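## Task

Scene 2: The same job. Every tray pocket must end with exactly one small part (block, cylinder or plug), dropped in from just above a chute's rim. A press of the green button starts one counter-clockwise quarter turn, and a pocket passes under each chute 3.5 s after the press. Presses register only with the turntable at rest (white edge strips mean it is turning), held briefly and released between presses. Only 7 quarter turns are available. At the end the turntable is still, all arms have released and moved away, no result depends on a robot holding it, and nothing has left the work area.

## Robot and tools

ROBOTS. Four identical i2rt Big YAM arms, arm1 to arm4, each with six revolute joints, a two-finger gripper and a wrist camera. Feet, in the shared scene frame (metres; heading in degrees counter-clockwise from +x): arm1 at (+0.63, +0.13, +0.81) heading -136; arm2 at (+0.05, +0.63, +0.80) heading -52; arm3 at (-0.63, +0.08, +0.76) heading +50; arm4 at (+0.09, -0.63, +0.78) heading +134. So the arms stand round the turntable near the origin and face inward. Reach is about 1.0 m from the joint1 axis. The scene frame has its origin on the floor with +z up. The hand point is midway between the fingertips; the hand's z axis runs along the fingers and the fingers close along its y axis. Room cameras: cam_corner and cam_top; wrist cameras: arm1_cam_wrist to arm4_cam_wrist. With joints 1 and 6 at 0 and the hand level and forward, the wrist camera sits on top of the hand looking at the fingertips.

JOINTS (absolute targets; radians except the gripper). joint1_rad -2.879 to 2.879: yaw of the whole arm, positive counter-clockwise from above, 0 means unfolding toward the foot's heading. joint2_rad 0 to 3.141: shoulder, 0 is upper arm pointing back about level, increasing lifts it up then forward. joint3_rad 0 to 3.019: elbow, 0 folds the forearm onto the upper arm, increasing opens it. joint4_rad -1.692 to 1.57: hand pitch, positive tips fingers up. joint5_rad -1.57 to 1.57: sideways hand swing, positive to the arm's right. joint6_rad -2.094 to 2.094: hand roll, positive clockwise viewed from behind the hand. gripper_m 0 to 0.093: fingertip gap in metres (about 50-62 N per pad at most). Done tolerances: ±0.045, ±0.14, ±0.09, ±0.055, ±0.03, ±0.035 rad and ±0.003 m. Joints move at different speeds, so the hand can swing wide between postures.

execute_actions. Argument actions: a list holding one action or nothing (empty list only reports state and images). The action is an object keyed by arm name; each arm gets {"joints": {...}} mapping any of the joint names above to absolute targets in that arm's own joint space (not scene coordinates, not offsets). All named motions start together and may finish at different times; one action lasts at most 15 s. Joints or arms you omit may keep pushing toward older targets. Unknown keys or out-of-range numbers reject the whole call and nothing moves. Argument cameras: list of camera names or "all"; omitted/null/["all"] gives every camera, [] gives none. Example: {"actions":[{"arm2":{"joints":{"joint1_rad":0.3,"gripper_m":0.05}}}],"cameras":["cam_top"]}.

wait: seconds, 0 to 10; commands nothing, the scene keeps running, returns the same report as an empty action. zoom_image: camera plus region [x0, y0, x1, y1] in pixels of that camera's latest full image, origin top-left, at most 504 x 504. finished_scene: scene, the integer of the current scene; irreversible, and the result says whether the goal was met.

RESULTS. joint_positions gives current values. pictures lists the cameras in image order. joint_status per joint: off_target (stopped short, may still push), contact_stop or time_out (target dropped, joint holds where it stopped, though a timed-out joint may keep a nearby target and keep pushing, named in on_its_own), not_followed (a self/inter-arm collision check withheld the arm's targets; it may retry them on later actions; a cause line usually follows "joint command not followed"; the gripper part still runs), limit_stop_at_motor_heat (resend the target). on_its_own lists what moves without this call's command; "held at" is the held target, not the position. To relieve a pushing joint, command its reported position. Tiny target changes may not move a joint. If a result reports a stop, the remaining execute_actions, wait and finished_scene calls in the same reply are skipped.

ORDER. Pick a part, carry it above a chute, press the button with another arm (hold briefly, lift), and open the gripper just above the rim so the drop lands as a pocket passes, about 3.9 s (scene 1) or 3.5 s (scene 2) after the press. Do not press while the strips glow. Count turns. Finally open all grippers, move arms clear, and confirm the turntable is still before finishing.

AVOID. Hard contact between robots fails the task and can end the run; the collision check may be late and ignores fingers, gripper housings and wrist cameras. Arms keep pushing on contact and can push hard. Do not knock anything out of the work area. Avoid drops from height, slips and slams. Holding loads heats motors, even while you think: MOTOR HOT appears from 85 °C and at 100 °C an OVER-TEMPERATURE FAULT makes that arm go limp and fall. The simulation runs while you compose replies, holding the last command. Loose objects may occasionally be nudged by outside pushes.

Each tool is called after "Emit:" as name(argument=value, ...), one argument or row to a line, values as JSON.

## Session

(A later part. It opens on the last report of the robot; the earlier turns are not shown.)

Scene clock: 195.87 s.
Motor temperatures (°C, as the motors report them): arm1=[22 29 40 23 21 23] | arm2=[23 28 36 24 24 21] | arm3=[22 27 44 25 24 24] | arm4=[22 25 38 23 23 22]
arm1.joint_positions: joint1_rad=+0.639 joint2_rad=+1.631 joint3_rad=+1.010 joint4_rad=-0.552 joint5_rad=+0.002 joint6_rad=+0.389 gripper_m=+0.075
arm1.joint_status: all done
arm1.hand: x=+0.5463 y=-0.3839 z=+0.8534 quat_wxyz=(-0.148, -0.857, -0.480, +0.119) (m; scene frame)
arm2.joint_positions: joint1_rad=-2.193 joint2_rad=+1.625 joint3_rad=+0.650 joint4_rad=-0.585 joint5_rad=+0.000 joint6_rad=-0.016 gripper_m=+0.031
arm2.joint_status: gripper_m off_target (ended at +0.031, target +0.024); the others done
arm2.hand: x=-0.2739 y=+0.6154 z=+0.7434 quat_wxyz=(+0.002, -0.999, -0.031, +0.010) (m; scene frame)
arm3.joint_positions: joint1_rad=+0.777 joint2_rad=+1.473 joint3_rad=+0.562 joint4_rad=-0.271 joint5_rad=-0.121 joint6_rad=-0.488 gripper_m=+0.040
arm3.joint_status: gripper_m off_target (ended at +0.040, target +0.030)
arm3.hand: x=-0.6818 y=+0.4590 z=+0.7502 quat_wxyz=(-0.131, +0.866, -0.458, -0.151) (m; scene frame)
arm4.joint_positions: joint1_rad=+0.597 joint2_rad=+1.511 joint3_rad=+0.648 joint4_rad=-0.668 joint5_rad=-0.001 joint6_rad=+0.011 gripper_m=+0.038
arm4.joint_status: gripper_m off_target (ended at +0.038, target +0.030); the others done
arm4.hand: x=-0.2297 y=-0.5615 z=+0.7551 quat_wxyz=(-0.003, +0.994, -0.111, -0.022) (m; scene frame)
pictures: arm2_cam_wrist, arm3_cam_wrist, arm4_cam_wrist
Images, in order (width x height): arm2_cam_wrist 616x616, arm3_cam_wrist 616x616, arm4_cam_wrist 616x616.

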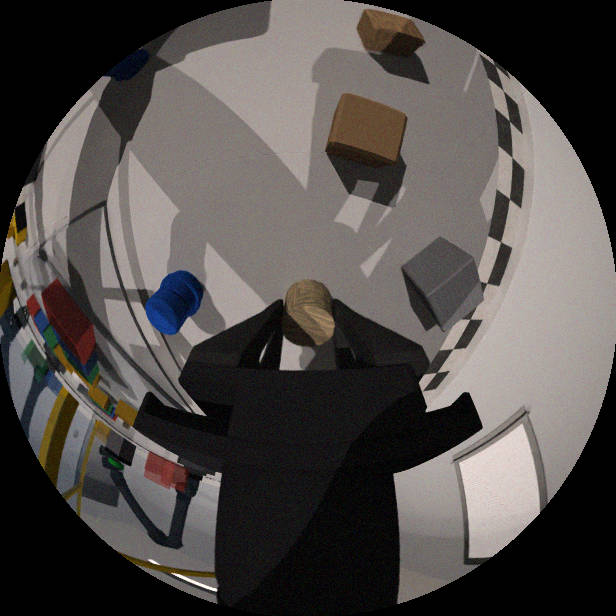

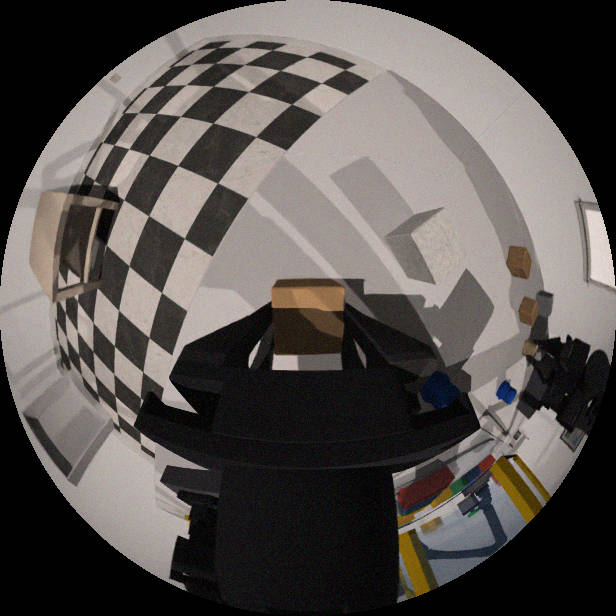

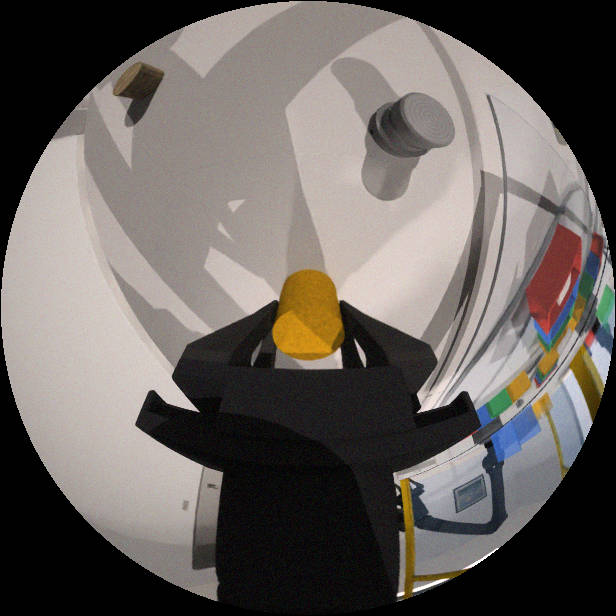

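Emit:
execute_actions(
  actions=[
    {"arm1":{"joints":{"joint2_rad":1.842,"joint4_rad":-0.610,"joint6_rad":0.44}},"arm2":{"joints":{"joint2_rad":1.08,"joint3_rad":1.142,"joint4_rad":-1.55}},"arm3":{"joints":{"joint2_rad":0.85,"joint3_rad":1.032,"joint4_rad":-1.20,"joint5_rad":0.004}},"arm4":{"joints":{"joint2_rad":1.24,"joint3_rad":1.064,"joint4_rad":-1.226}}},
  ],
  cameras=["arm1_cam_wrist","arm2_cam_wrist","arm3_cam_wrist","arm4_cam_wrist"],
)

Scene clock: 215.50 s.
Motor temperatures (°C, as the motors report them): arm1=[22 29 40 23 21 23] | arm2=[23 28 36 24 24 21] | arm3=[22 27 44 25 24 24] | arm4=[22 25 37 23 23 22]
arm1.joint_positions: joint1_rad=+0.639 joint2_rad=+1.843 joint3_rad=+1.010 joint4_rad=-0.604 joint5_rad=+0.002 joint6_rad=+0.429 gripper_m=+0.075
arm1.joint_status: all done
arm1.hand: x=+0.5528 y=-0.3432 z=+0.7492 quat_wxyz=(-0.046, -0.881, -0.470, +0.037) (m; scene frame)
arm2.joint_positions: joint1_rad=-2.193 joint2_rad=+1.069 joint3_rad=+1.120 joint4_rad=-1.537 joint5_rad=+0.000 joint6_rad=-0.016 gripper_m=+0.031
arm2.joint_status: all done
arm2.hand: x=-0.2454 y=+0.6152 z=+1.0698 quat_wxyz=(+0.002, -0.998, -0.031, +0.046) (m; scene frame)
arm3.joint_positions: joint1_rad=+0.777 joint2_rad=+0.855 joint3_rad=+1.017 joint4_rad=-1.192 joint5_rad=-0.001 joint6_rad=-0.488 gripper_m=+0.040
arm3.joint_status: all done
arm3.hand: x=-0.6606 y=+0.4094 z=+1.0762 quat_wxyz=(-0.226, +0.847, -0.460, -0.143) (m; scene frame)
arm4.joint_positions: joint1_rad=+0.597 joint2_rad=+1.228 joint3_rad=+1.041 joint4_rad=-1.218 joint5_rad=-0.001 joint6_rad=+0.011 gripper_m=+0.038
arm4.joint_status: all done
arm4.hand: x=-0.2771 y=-0.5519 z=+0.9753 quat_wxyz=(-0.009, +0.990, -0.110, -0.085) (m; scene frame)
pictures: arm1_cam_wrist, arm2_cam_wrist, arm3_cam_wrist, arm4_cam_wrist
Images, in order (width x height): arm1_cam_wrist 616x616, arm2_cam_wrist 616x616, arm3_cam_wrist 616x616, arm4_cam_wrist 616x616.

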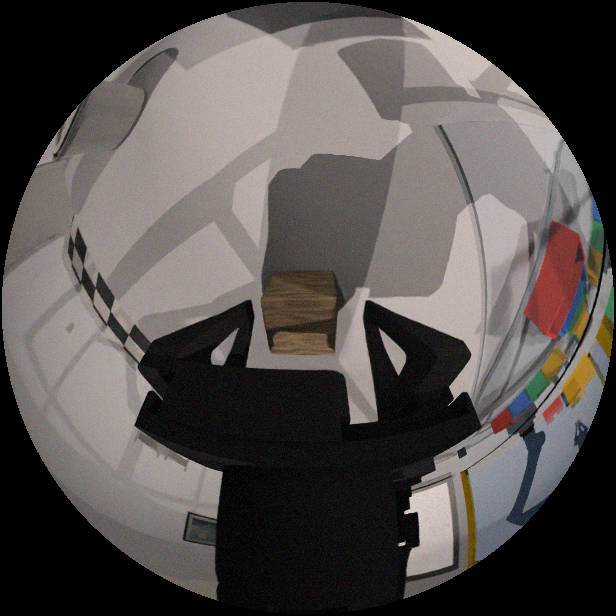

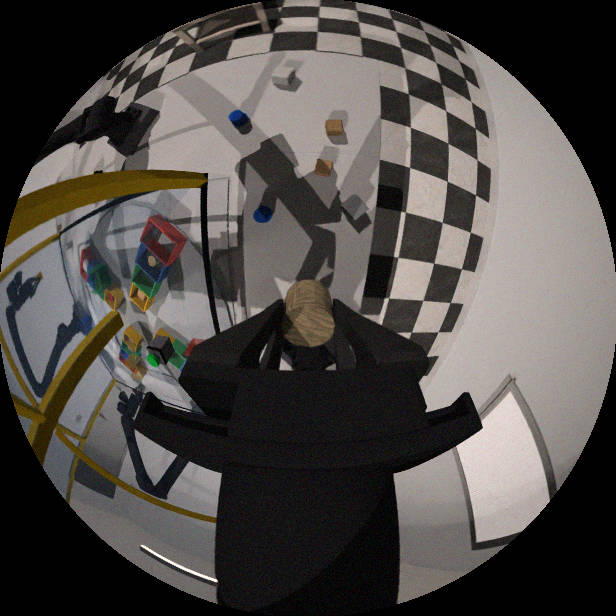

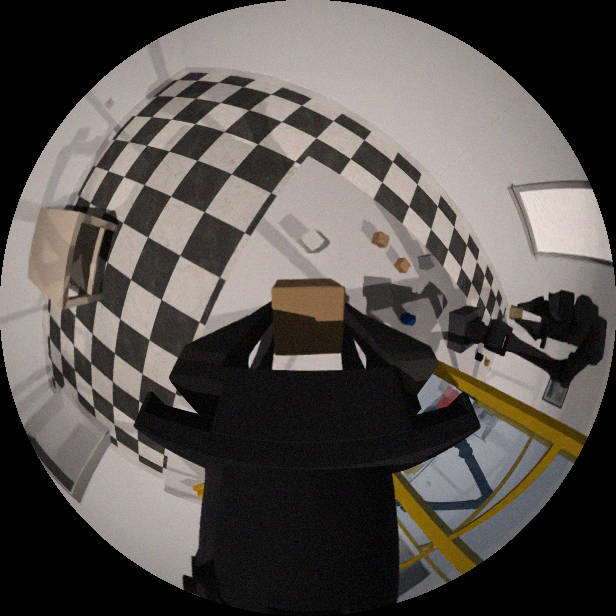

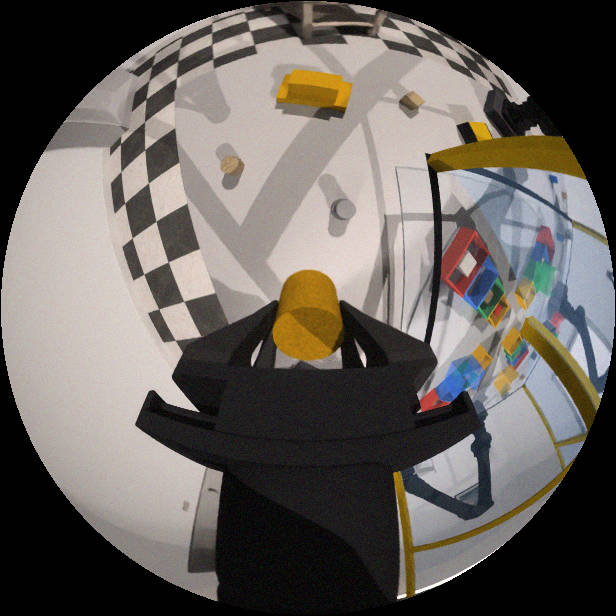

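Emit:
execute_actions(
  actions=[
    {"arm1":{"joints":{"joint1_rad":0.660}},"arm2":{"joints":{"joint1_rad":-0.739}},"arm3":{"joints":{"joint1_rad":-1.017,"joint6_rad":-0.104}},"arm4":{"joints":{"joint1_rad":-0.560,"joint6_rad":0.22}}},
  ],
)

Scene clock: 225.10 s.
Motor temperatures (°C, as the motors report them): arm1=[22 29 39 23 21 23] | arm2=[23 28 38 24 24 21] | arm3=[22 27 47 25 24 24] | arm4=[22 25 39 23 23 22]
arm1.joint_positions: joint1_rad=+0.647 joint2_rad=+1.843 joint3_rad=+1.010 joint4_rad=-0.604 joint5_rad=+0.002 joint6_rad=+0.429 gripper_m=+0.075
arm1.joint_status: all done
arm1.hand: x=+0.5566 y=-0.3438 z=+0.7492 quat_wxyz=(-0.046, -0.879, -0.474, +0.036) (m; scene frame)
arm2.joint_positions: joint1_rad=-0.740 joint2_rad=+1.072 joint3_rad=+1.120 joint4_rad=-1.537 joint5_rad=+0.000 joint6_rad=-0.016 gripper_m=+0.031
arm2.joint_status: all done
arm2.hand: x=+0.0337 y=+0.3278 z=+1.0653 quat_wxyz=(-0.023, -0.726, -0.687, +0.032) (m; scene frame)
arm3.joint_positions: joint1_rad=-1.011 joint2_rad=+0.855 joint3_rad=+1.017 joint4_rad=-1.192 joint5_rad=+0.003 joint6_rad=-0.113 gripper_m=+0.040
arm3.joint_status: all done
arm3.hand: x=-0.3084 y=+0.0377 z=+1.0796 quat_wxyz=(-0.270, -0.011, -0.962, +0.034) (m; scene frame)
arm4.joint_positions: joint1_rad=-0.562 joint2_rad=+1.232 joint3_rad=+1.041 joint4_rad=-1.218 joint5_rad=+0.000 joint6_rad=+0.213 gripper_m=+0.038
arm4.joint_status: all done
arm4.hand: x=+0.0149 y=-0.2632 z=+0.9737 quat_wxyz=(-0.044, +0.700, -0.709, -0.070) (m; scene frame)
pictures: arm1_cam_wrist, arm2_cam_wrist, arm3_cam_wrist, arm4_cam_wrist, cam_corner, cam_top
Images, in order (width x height): arm1_cam_wrist 616x616, arm2_cam_wrist 616x616, arm3_cam_wrist 616x616, arm4_cam_wrist 616x616, cam_corner 672x504, cam_top 672x504.

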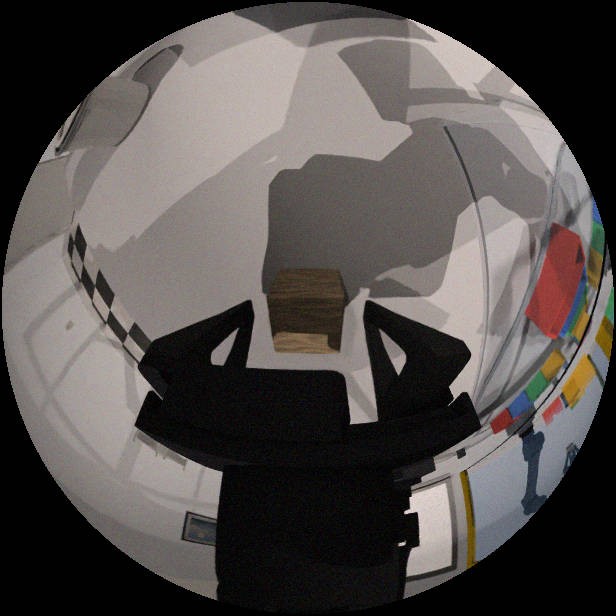

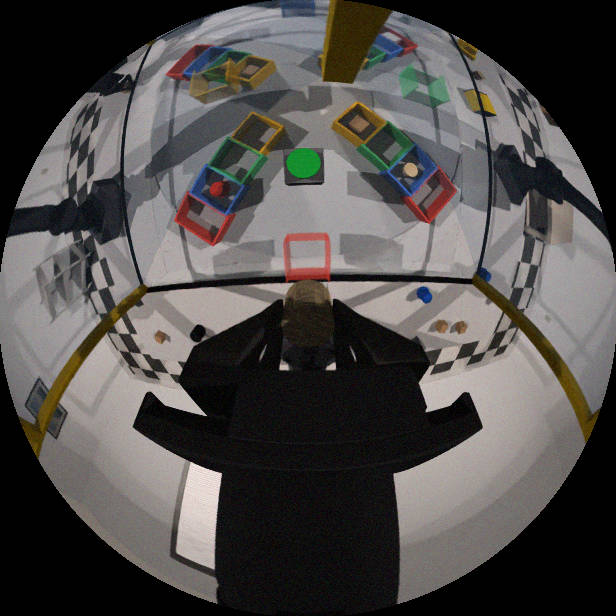

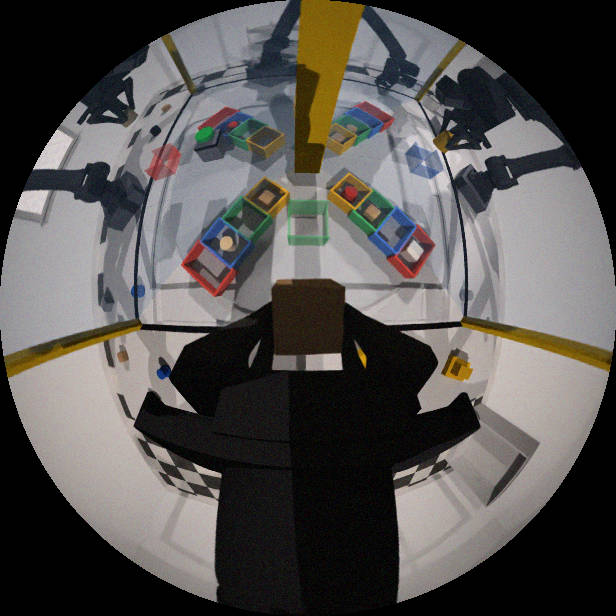

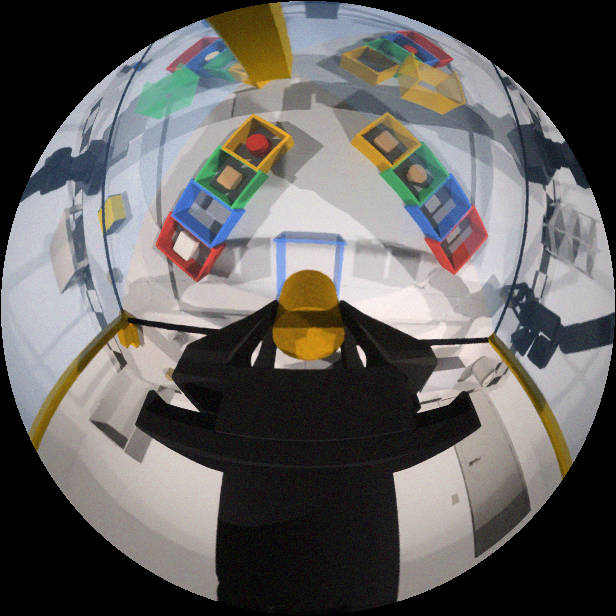

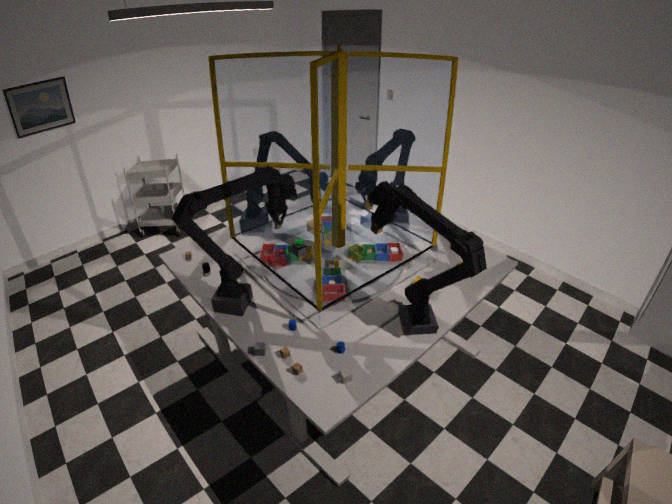

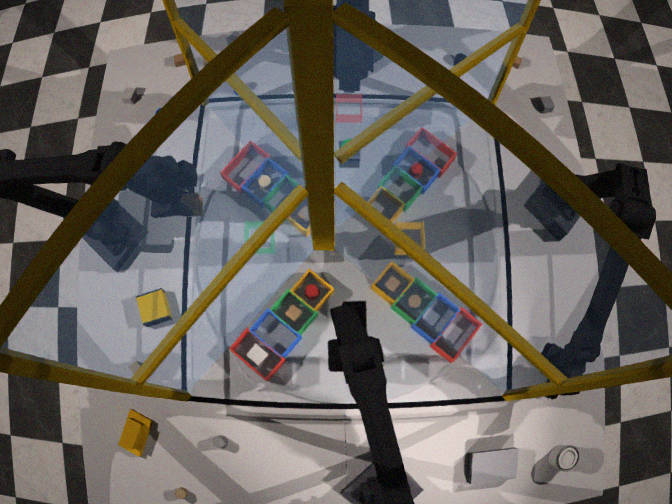

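Emit:
zoom_image(
  camera="arm2_cam_wrist",
  region=[266, 216, 350, 300],
)

Emit:
zoom_image(
  camera="arm2_cam_wrist",
  region=[266, 126, 350, 210],
)

Emit:
zoom_image(
  camera="arm3_cam_wrist",
  region=[266, 180, 350, 264],
)

Emit:
zoom_image(
  camera="arm4_cam_wrist",
  region=[245, 205, 371, 331],
)

Emit:
zoom_image(
  camera="arm2_cam_wrist",
  region=[130, 290, 230, 370],
)

Emit:
zoom_image(
  camera="arm2_cam_wrist",
  region=[160, 90, 470, 260],
)

Region (266, 216, 350, 300) of arm2_cam_wrist's 616x616 image, scaled by 6.000, with more detail than that image has.

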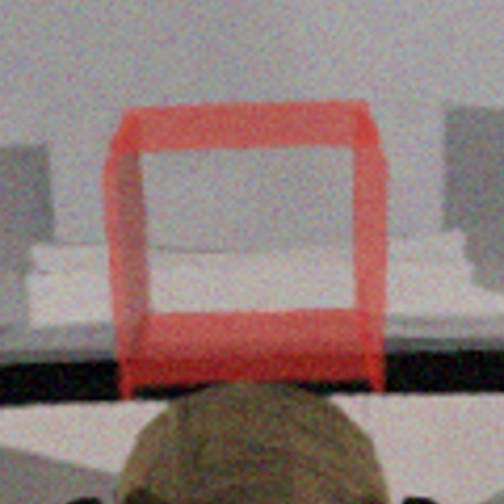

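Region (266, 126, 350, 210) of arm2_cam_wrist's 616x616 image, scaled by 6.000, with more detail than that image has.

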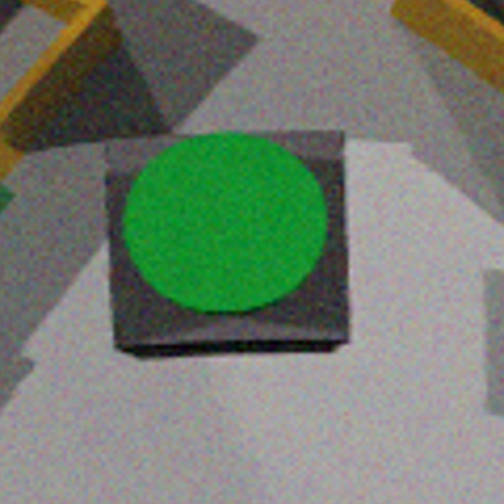

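Region (266, 180, 350, 264) of arm3_cam_wrist's 616x616 image, scaled by 6.000, with more detail than that image has.

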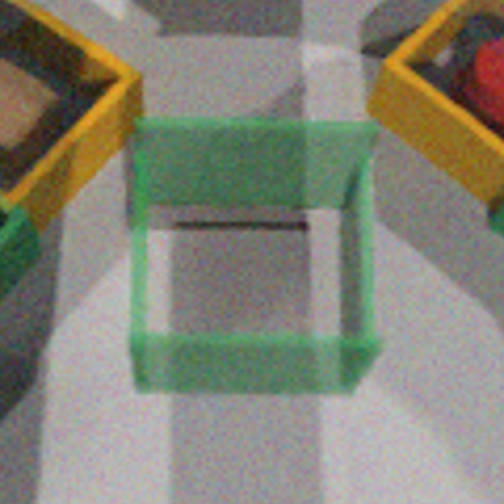

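Region (245, 205, 371, 331) of arm4_cam_wrist's 616x616 image, scaled by 4.000, with more detail than that image has.

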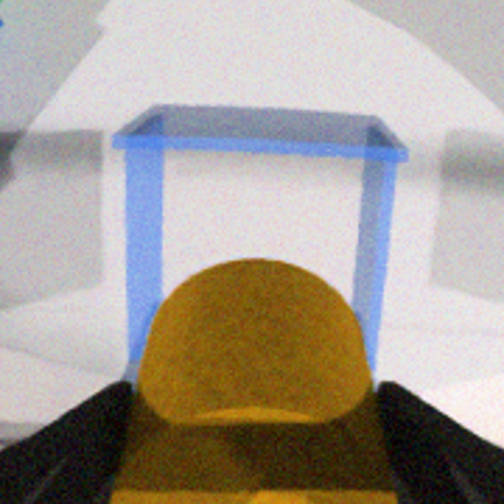

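Region (130, 290, 230, 370) of arm2_cam_wrist's 616x616 image, scaled by 5.040, with more detail than that image has; it fills the top 403 rows of this view, and the rest is white.

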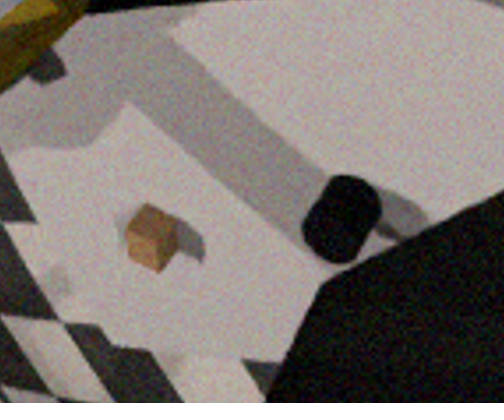

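Region (160, 90, 470, 260) of arm2_cam_wrist's 616x616 image, scaled by 1.626, with more detail than that image has; it fills the top 276 rows of this view, and the rest is white.

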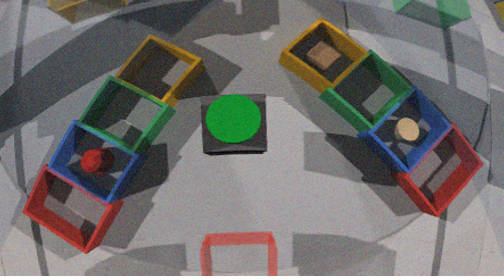

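Emit:
execute_actions(
  actions=[
    {"arm1":{"joints":{"gripper_m":0.030}},"arm2":{"joints":{"joint2_rad":1.402,"joint4_rad":-1.212,"joint6_rad":0.18}},"arm3":{"joints":{"joint2_rad":1.333,"joint4_rad":-0.848}},"arm4":{"joints":{"joint2_rad":1.335}}},
  ],
  cameras=["arm1_cam_wrist","arm2_cam_wrist","arm3_cam_wrist","arm4_cam_wrist"],
)

Scene clock: 252.67 s.
Motor temperatures (°C, as the motors report them): arm1=[22 30 38 23 21 23] | arm2=[23 28 40 24 24 21] | arm3=[22 26 49 25 23 24] | arm4=[22 25 41 23 23 22]
arm1.joint_positions: joint1_rad=+0.647 joint2_rad=+1.843 joint3_rad=+1.010 joint4_rad=-0.604 joint5_rad=+0.002 joint6_rad=+0.430 gripper_m=+0.039
arm1.joint_status: gripper_m off_target (ended at +0.039, target +0.030)
arm1.hand: x=+0.5566 y=-0.3438 z=+0.7492 quat_wxyz=(-0.046, -0.879, -0.474, +0.036) (m; scene frame)
arm2.joint_positions: joint1_rad=-0.740 joint2_rad=+1.416 joint3_rad=+1.120 joint4_rad=-1.227 joint5_rad=+0.000 joint6_rad=+0.164 gripper_m=+0.031
arm2.joint_status: all done
arm2.hand: x=+0.0252 y=+0.2228 z=+0.9544 quat_wxyz=(-0.013, -0.785, -0.619, +0.018) (m; scene frame)
arm3.joint_positions: joint1_rad=-1.011 joint2_rad=+1.342 joint3_rad=+1.017 joint4_rad=-0.863 joint5_rad=+0.003 joint6_rad=-0.113 gripper_m=+0.040
arm3.joint_status: all done
arm3.hand: x=-0.1804 y=+0.0207 z=+0.9338 quat_wxyz=(-0.193, -0.011, -0.981, +0.024) (m; scene frame)
arm4.joint_positions: joint1_rad=-0.562 joint2_rad=+1.340 joint3_rad=+1.041 joint4_rad=-1.219 joint5_rad=+0.000 joint6_rad=+0.213 gripper_m=+0.038
arm4.joint_status: all done
arm4.hand: x=+0.0138 y=-0.2585 z=+0.9353 quat_wxyz=(-0.014, +0.702, -0.711, -0.025) (m; scene frame)
pictures: arm1_cam_wrist, arm2_cam_wrist, arm3_cam_wrist, arm4_cam_wrist
Images, in order (width x height): arm1_cam_wrist 616x616, arm2_cam_wrist 616x616, arm3_cam_wrist 616x616, arm4_cam_wrist 616x616.

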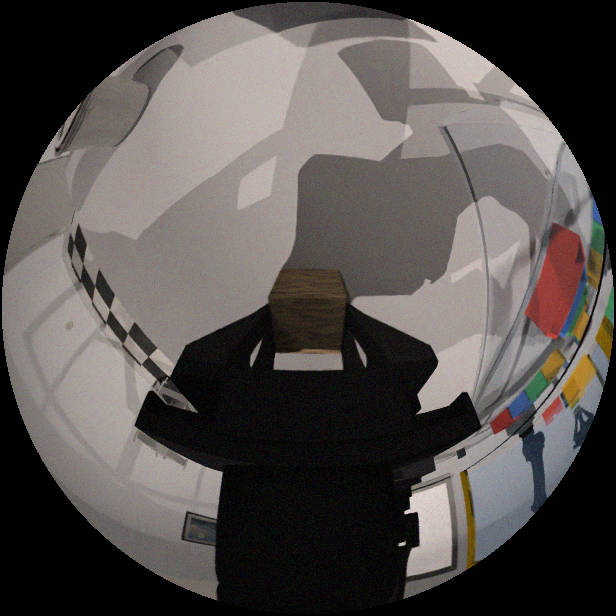

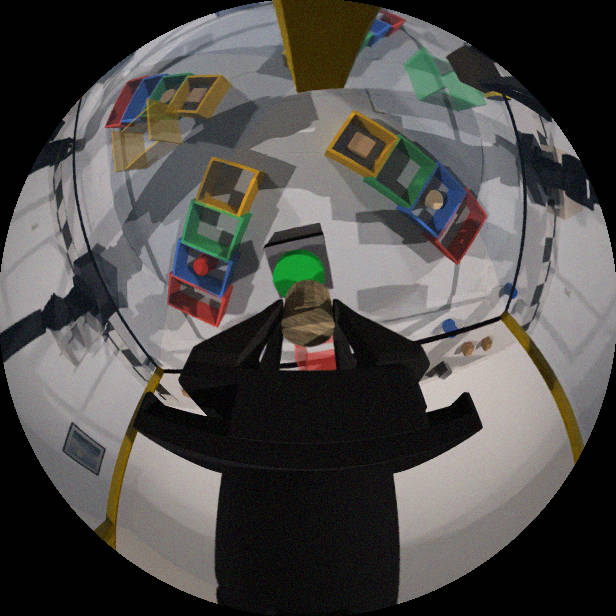

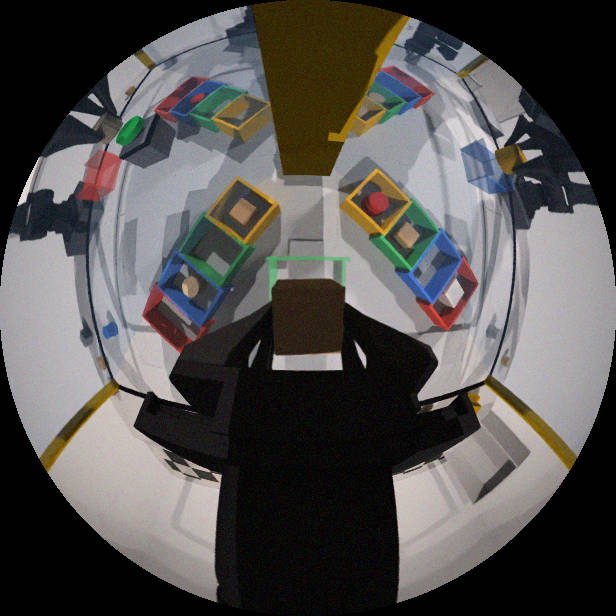

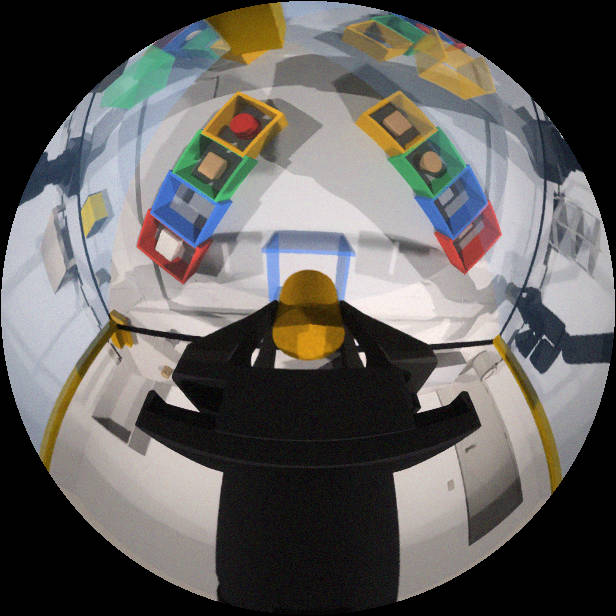

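Emit:
zoom_image(
  camera="arm2_cam_wrist",
  region=[245, 225, 371, 351],
)

Emit:
zoom_image(
  camera="arm3_cam_wrist",
  region=[245, 235, 371, 361],
)

Emit:
zoom_image(
  camera="arm4_cam_wrist",
  region=[245, 215, 371, 341],
)

Emit:
zoom_image(
  camera="arm3_cam_wrist",
  region=[60, 80, 186, 206],
)

Region (245, 225, 371, 351) of arm2_cam_wrist's 616x616 image, scaled by 4.000, with more detail than that image has.

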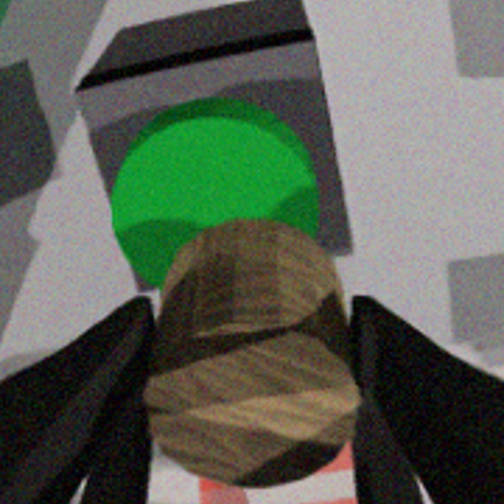

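Region (245, 235, 371, 361) of arm3_cam_wrist's 616x616 image, scaled by 4.000, with more detail than that image has.

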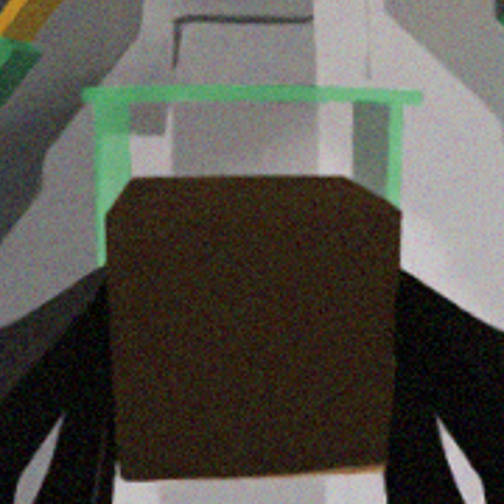

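Region (245, 215, 371, 341) of arm4_cam_wrist's 616x616 image, scaled by 4.000, with more detail than that image has.

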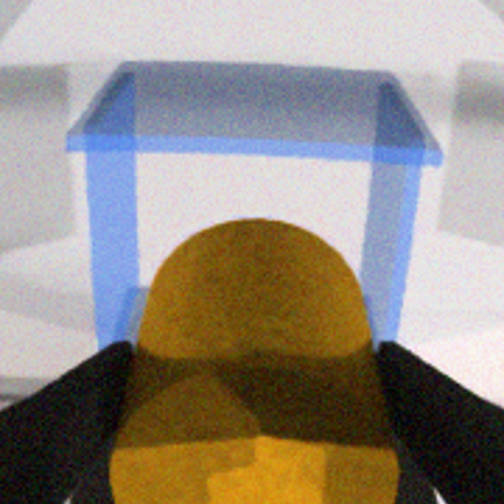

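Region (60, 80, 186, 206) of arm3_cam_wrist's 616x616 image, scaled by 4.000, with more detail than that image has.

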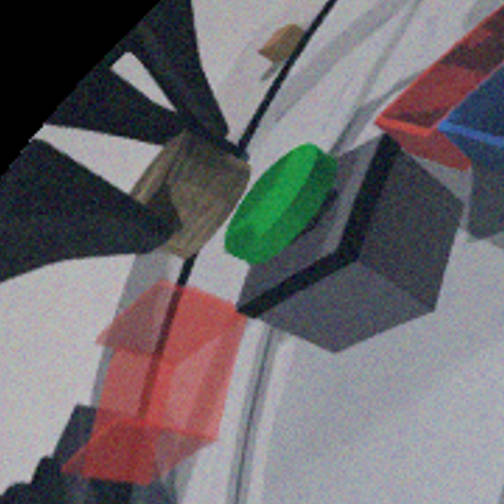

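Emit:
execute_actions(
  actions=[
    {"arm2":{"joints":{"joint2_rad":1.505,"joint3_rad":1.124}}},
  ],
  cameras=[],
)

Emit:
execute_actions(
  actions=[
    {"arm2":{"joints":{"joint2_rad":1.129}},"arm3":{"joints":{"joint4_rad":-0.827}}},
  ],
  cameras=[],
)

Emit:
execute_actions(
  actions=[
    {"arm2":{"joints":{"joint3_rad":0.790}}},
  ],
  cameras=[],
)

Emit:
wait(
  seconds=0.22,
)

Emit:
execute_actions(
  actions=[
    {"arm2":{"joints":{"gripper_m":0.058}},"arm3":{"joints":{"gripper_m":0.06}},"arm4":{"joints":{"gripper_m":0.06}}},
  ],
  cameras=["cam_top","arm2_cam_wrist"],
)

Scene clock: 286.13 s.
Motor temperatures (°C, as the motors report them): arm1=[22 30 38 23 21 23] | arm2=[23 29 40 24 24 21] | arm3=[22 27 49 25 23 24] | arm4=[22 25 41 23 23 22]
arm1.joint_positions: joint1_rad=+0.647 joint2_rad=+1.843 joint3_rad=+1.010 joint4_rad=-0.604 joint5_rad=+0.002 joint6_rad=+0.430 gripper_m=+0.039
arm1.joint_status: not commanded
arm1.hand: x=+0.5566 y=-0.3438 z=+0.7492 quat_wxyz=(-0.046, -0.879, -0.474, +0.036) (m; scene frame)
arm2.joint_positions: joint1_rad=-0.740 joint2_rad=+1.472 joint3_rad=+1.125 joint4_rad=-1.226 joint5_rad=+0.000 joint6_rad=+0.165 gripper_m=+0.031
arm2.joint_status: all done
arm2.hand: x=+0.0249 y=+0.2196 z=+0.9346 quat_wxyz=(+0.005, -0.786, -0.619, +0.002) (m; scene frame)
arm3.joint_positions: joint1_rad=-1.011 joint2_rad=+1.342 joint3_rad=+1.017 joint4_rad=-0.863 joint5_rad=+0.003 joint6_rad=-0.113 gripper_m=+0.040
arm3.joint_status: not commanded
arm3.hand: x=-0.1804 y=+0.0207 z=+0.9338 quat_wxyz=(-0.193, -0.011, -0.981, +0.024) (m; scene frame)
arm4.joint_positions: joint1_rad=-0.562 joint2_rad=+1.340 joint3_rad=+1.041 joint4_rad=-1.219 joint5_rad=+0.000 joint6_rad=+0.213 gripper_m=+0.038
arm4.joint_status: not commanded
arm4.hand: x=+0.0138 y=-0.2585 z=+0.9353 quat_wxyz=(-0.014, +0.702, -0.711, -0.025) (m; scene frame)
pictures: none
No camera images: the call's "cameras" was empty. Leave "cameras" out to get every camera's image.

Scene clock: 287.37 s.
Motor temperatures (°C, as the motors report them): arm1=[22 30 38 23 21 23] | arm2=[23 28 40 24 24 21] | arm3=[22 27 49 25 23 24] | arm4=[22 25 41 23 23 22]
arm1.joint_positions: joint1_rad=+0.647 joint2_rad=+1.843 joint3_rad=+1.010 joint4_rad=-0.604 joint5_rad=+0.002 joint6_rad=+0.430 gripper_m=+0.039
arm1.joint_status: not commanded
arm1.hand: x=+0.5566 y=-0.3438 z=+0.7492 quat_wxyz=(-0.046, -0.879, -0.474, +0.036) (m; scene frame)
arm2.joint_positions: joint1_rad=-0.740 joint2_rad=+1.116 joint3_rad=+1.114 joint4_rad=-1.224 joint5_rad=+0.000 joint6_rad=+0.165 gripper_m=+0.031
arm2.joint_status: all done
arm2.hand: x=+0.0281 y=+0.2484 z=+1.0645 quat_wxyz=(-0.123, -0.774, -0.610, +0.117) (m; scene frame)
arm3.joint_positions: joint1_rad=-1.011 joint2_rad=+1.342 joint3_rad=+1.017 joint4_rad=-0.843 joint5_rad=+0.003 joint6_rad=-0.113 gripper_m=+0.040
arm3.joint_status: all done
arm3.hand: x=-0.1758 y=+0.0201 z=+0.9357 quat_wxyz=(-0.203, -0.011, -0.979, +0.025) (m; scene frame)
arm4.joint_positions: joint1_rad=-0.562 joint2_rad=+1.340 joint3_rad=+1.041 joint4_rad=-1.219 joint5_rad=+0.000 joint6_rad=+0.213 gripper_m=+0.038
arm4.joint_status: not commanded
arm4.hand: x=+0.0138 y=-0.2585 z=+0.9353 quat_wxyz=(-0.014, +0.702, -0.711, -0.025) (m; scene frame)
pictures: none
No camera images: the call's "cameras" was empty. Leave "cameras" out to get every camera's image.

Scene clock: 288.40 s.
Motor temperatures (°C, as the motors report them): arm1=[22 30 38 23 21 23] | arm2=[23 28 40 24 24 21] | arm3=[22 27 49 25 23 24] | arm4=[22 25 41 23 23 22]
arm1.joint_positions: joint1_rad=+0.647 joint2_rad=+1.843 joint3_rad=+1.010 joint4_rad=-0.604 joint5_rad=+0.002 joint6_rad=+0.430 gripper_m=+0.039
arm1.joint_status: not commanded
arm1.hand: x=+0.5566 y=-0.3438 z=+0.7492 quat_wxyz=(-0.046, -0.879, -0.474, +0.036) (m; scene frame)
arm2.joint_positions: joint1_rad=-0.740 joint2_rad=+1.122 joint3_rad=+0.781 joint4_rad=-1.222 joint5_rad=+0.000 joint6_rad=+0.165 gripper_m=+0.031
arm2.joint_status: all done
arm2.hand: x=+0.0341 y=+0.3495 z=+0.9243 quat_wxyz=(+0.001, -0.785, -0.619, +0.005) (m; scene frame)
arm3.joint_positions: joint1_rad=-1.011 joint2_rad=+1.342 joint3_rad=+1.017 joint4_rad=-0.843 joint5_rad=+0.003 joint6_rad=-0.113 gripper_m=+0.040
arm3.joint_status: not commanded
arm3.hand: x=-0.1758 y=+0.0201 z=+0.9357 quat_wxyz=(-0.203, -0.011, -0.979, +0.025) (m; scene frame)
arm4.joint_positions: joint1_rad=-0.562 joint2_rad=+1.340 joint3_rad=+1.041 joint4_rad=-1.219 joint5_rad=+0.000 joint6_rad=+0.213 gripper_m=+0.038
arm4.joint_status: not commanded
arm4.hand: x=+0.0138 y=-0.2585 z=+0.9353 quat_wxyz=(-0.014, +0.702, -0.711, -0.025) (m; scene frame)
pictures: none
No camera images: the call's "cameras" was empty. Leave "cameras" out to get every camera's image.

Scene clock: 288.63 s.
Motor temperatures (°C, as the motors report them): arm1=[22 30 38 23 21 23] | arm2=[23 28 40 24 24 21] | arm3=[22 27 49 25 23 24] | arm4=[22 25 41 23 23 22]
arm1.joint_positions: joint1_rad=+0.647 joint2_rad=+1.843 joint3_rad=+1.010 joint4_rad=-0.604 joint5_rad=+0.002 joint6_rad=+0.430 gripper_m=+0.039
arm1.joint_status: not commanded
arm1.hand: x=+0.5566 y=-0.3438 z=+0.7492 quat_wxyz=(-0.046, -0.879, -0.474, +0.036) (m; scene frame)
arm2.joint_positions: joint1_rad=-0.740 joint2_rad=+1.122 joint3_rad=+0.781 joint4_rad=-1.222 joint5_rad=+0.000 joint6_rad=+0.165 gripper_m=+0.031
arm2.joint_status: all done
arm2.hand: x=+0.0341 y=+0.3495 z=+0.9243 quat_wxyz=(+0.001, -0.785, -0.619, +0.005) (m; scene frame)
arm3.joint_positions: joint1_rad=-1.011 joint2_rad=+1.342 joint3_rad=+1.017 joint4_rad=-0.843 joint5_rad=+0.003 joint6_rad=-0.113 gripper_m=+0.040
arm3.joint_status: not commanded
arm3.hand: x=-0.1758 y=+0.0201 z=+0.9357 quat_wxyz=(-0.203, -0.011, -0.979, +0.025) (m; scene frame)
arm4.joint_positions: joint1_rad=-0.562 joint2_rad=+1.340 joint3_rad=+1.041 joint4_rad=-1.219 joint5_rad=+0.000 joint6_rad=+0.213 gripper_m=+0.038
arm4.joint_status: not commanded
arm4.hand: x=+0.0138 y=-0.2585 z=+0.9353 quat_wxyz=(-0.014, +0.702, -0.711, -0.025) (m; scene frame)
wait: 0.23 s; no rest
pictures: arm1_cam_wrist, arm2_cam_wrist, arm3_cam_wrist, arm4_cam_wrist, cam_corner, cam_top
Images, in order (width x height): arm1_cam_wrist 616x616, arm2_cam_wrist 616x616, arm3_cam_wrist 616x616, arm4_cam_wrist 616x616, cam_corner 672x504, cam_top 672x504.

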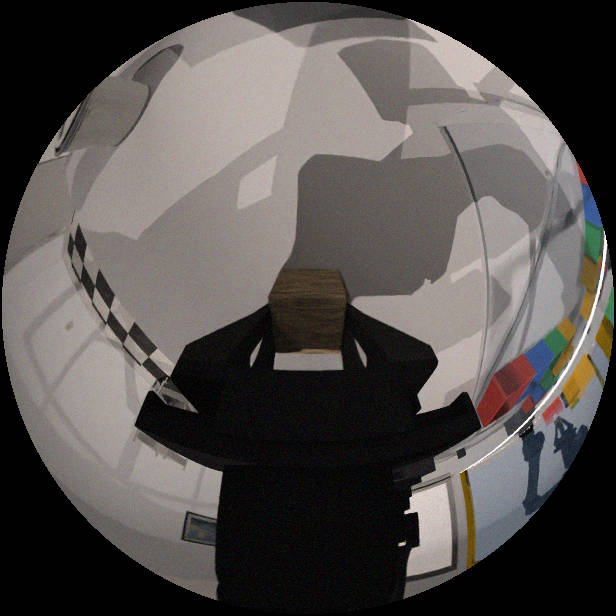

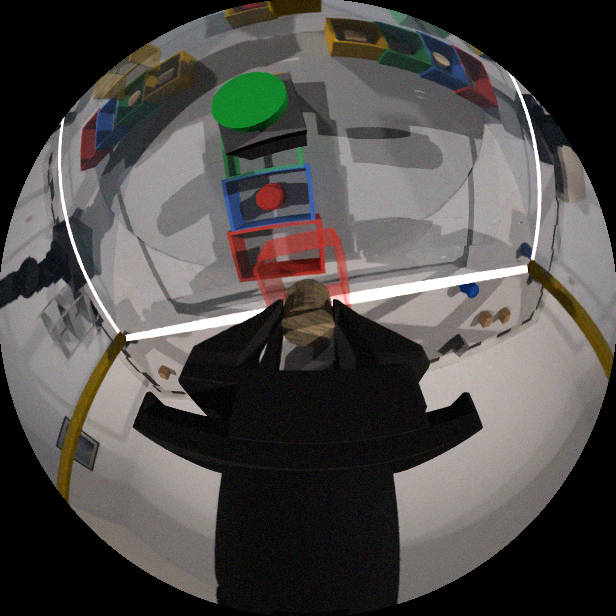

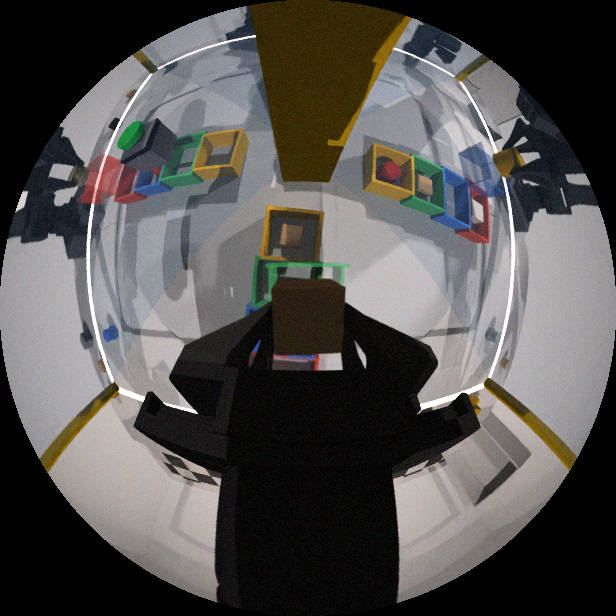

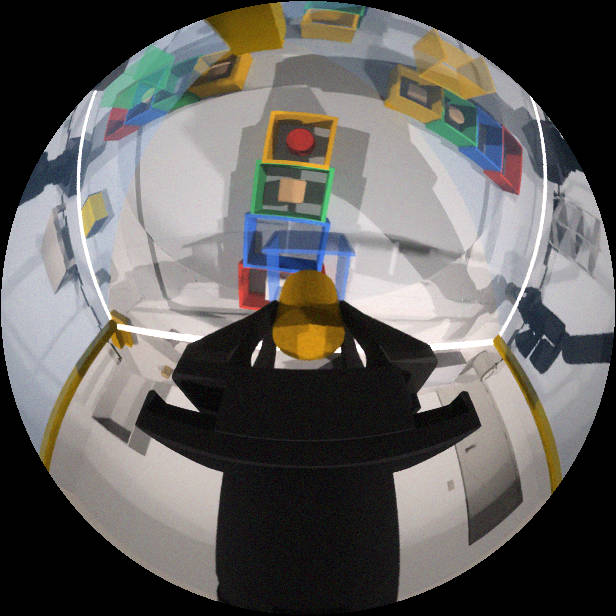

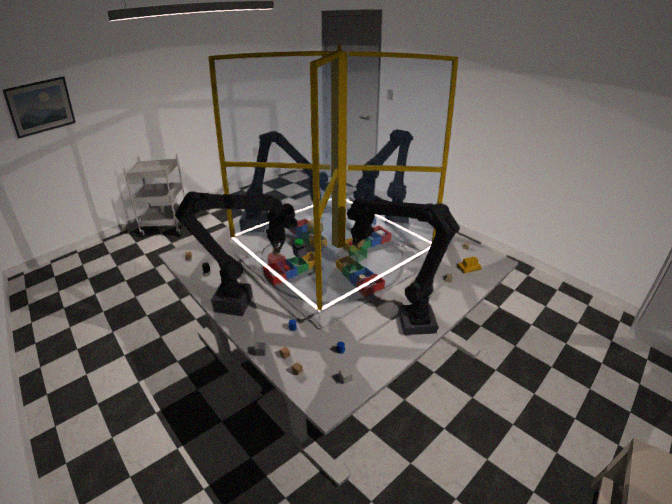

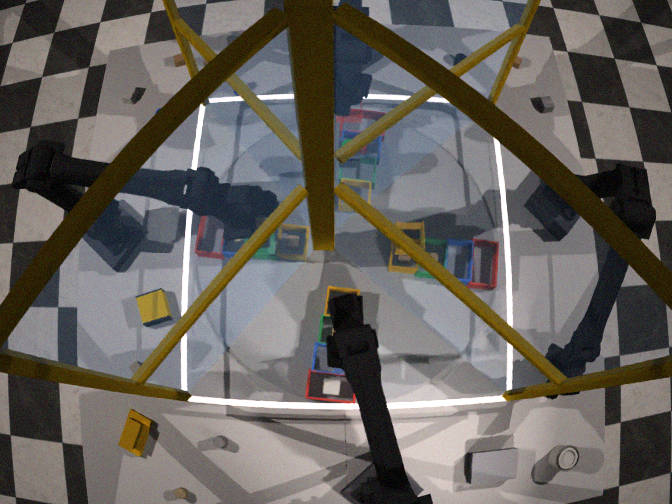

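Scene clock: 289.17 s.
Motor temperatures (°C, as the motors report them): arm1=[22 30 38 23 21 23] | arm2=[23 28 40 24 24 21] | arm3=[22 27 49 25 23 24] | arm4=[22 25 41 23 23 22]
arm1.joint_positions: joint1_rad=+0.647 joint2_rad=+1.843 joint3_rad=+1.010 joint4_rad=-0.604 joint5_rad=+0.002 joint6_rad=+0.430 gripper_m=+0.039
arm1.joint_status: not commanded
arm1.hand: x=+0.5566 y=-0.3438 z=+0.7492 quat_wxyz=(-0.046, -0.879, -0.474, +0.036) (m; scene frame)
arm2.joint_positions: joint1_rad=-0.740 joint2_rad=+1.122 joint3_rad=+0.781 joint4_rad=-1.222 joint5_rad=+0.000 joint6_rad=+0.165 gripper_m=+0.058
arm2.joint_status: all done
arm2.hand: x=+0.0341 y=+0.3495 z=+0.9243 quat_wxyz=(+0.001, -0.785, -0.619, +0.005) (m; scene frame)
arm3.joint_positions: joint1_rad=-1.011 joint2_rad=+1.342 joint3_rad=+1.017 joint4_rad=-0.842 joint5_rad=+0.003 joint6_rad=-0.113 gripper_m=+0.060
arm3.joint_status: all done
arm3.hand: x=-0.1756 y=+0.0201 z=+0.9358 quat_wxyz=(-0.204, -0.011, -0.979, +0.025) (m; scene frame)
arm4.joint_positions: joint1_rad=-0.562 joint2_rad=+1.340 joint3_rad=+1.041 joint4_rad=-1.219 joint5_rad=+0.000 joint6_rad=+0.213 gripper_m=+0.060
arm4.joint_status: all done
arm4.hand: x=+0.0138 y=-0.2585 z=+0.9353 quat_wxyz=(-0.014, +0.702, -0.711, -0.025) (m; scene frame)
pictures: arm2_cam_wrist, cam_top
Images, in order (width x height): arm2_cam_wrist 616x616, cam_top 672x504.

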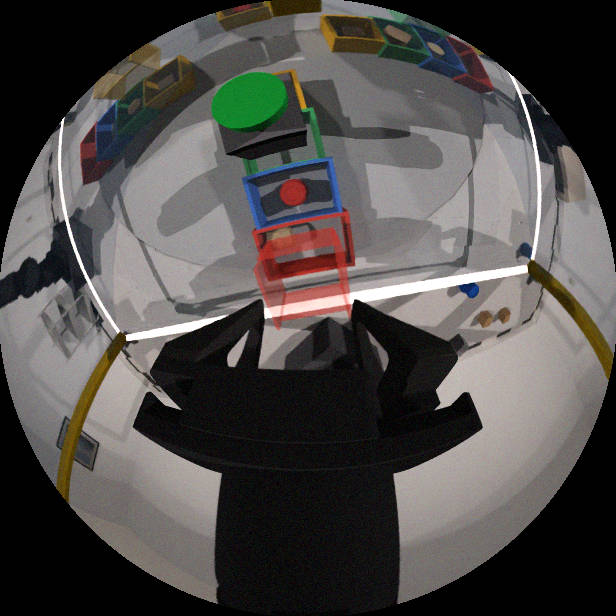

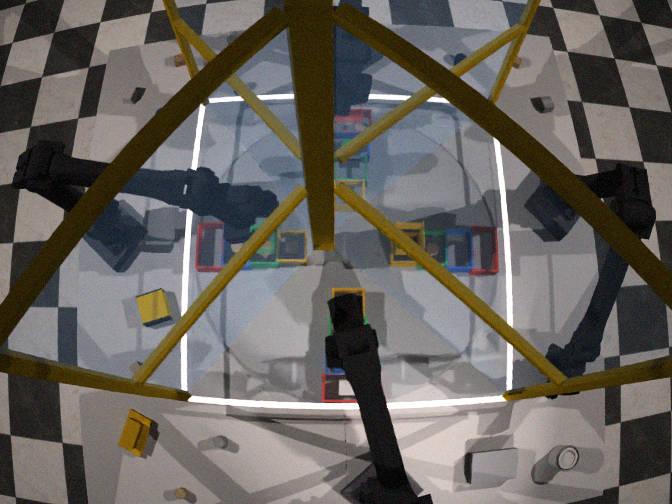

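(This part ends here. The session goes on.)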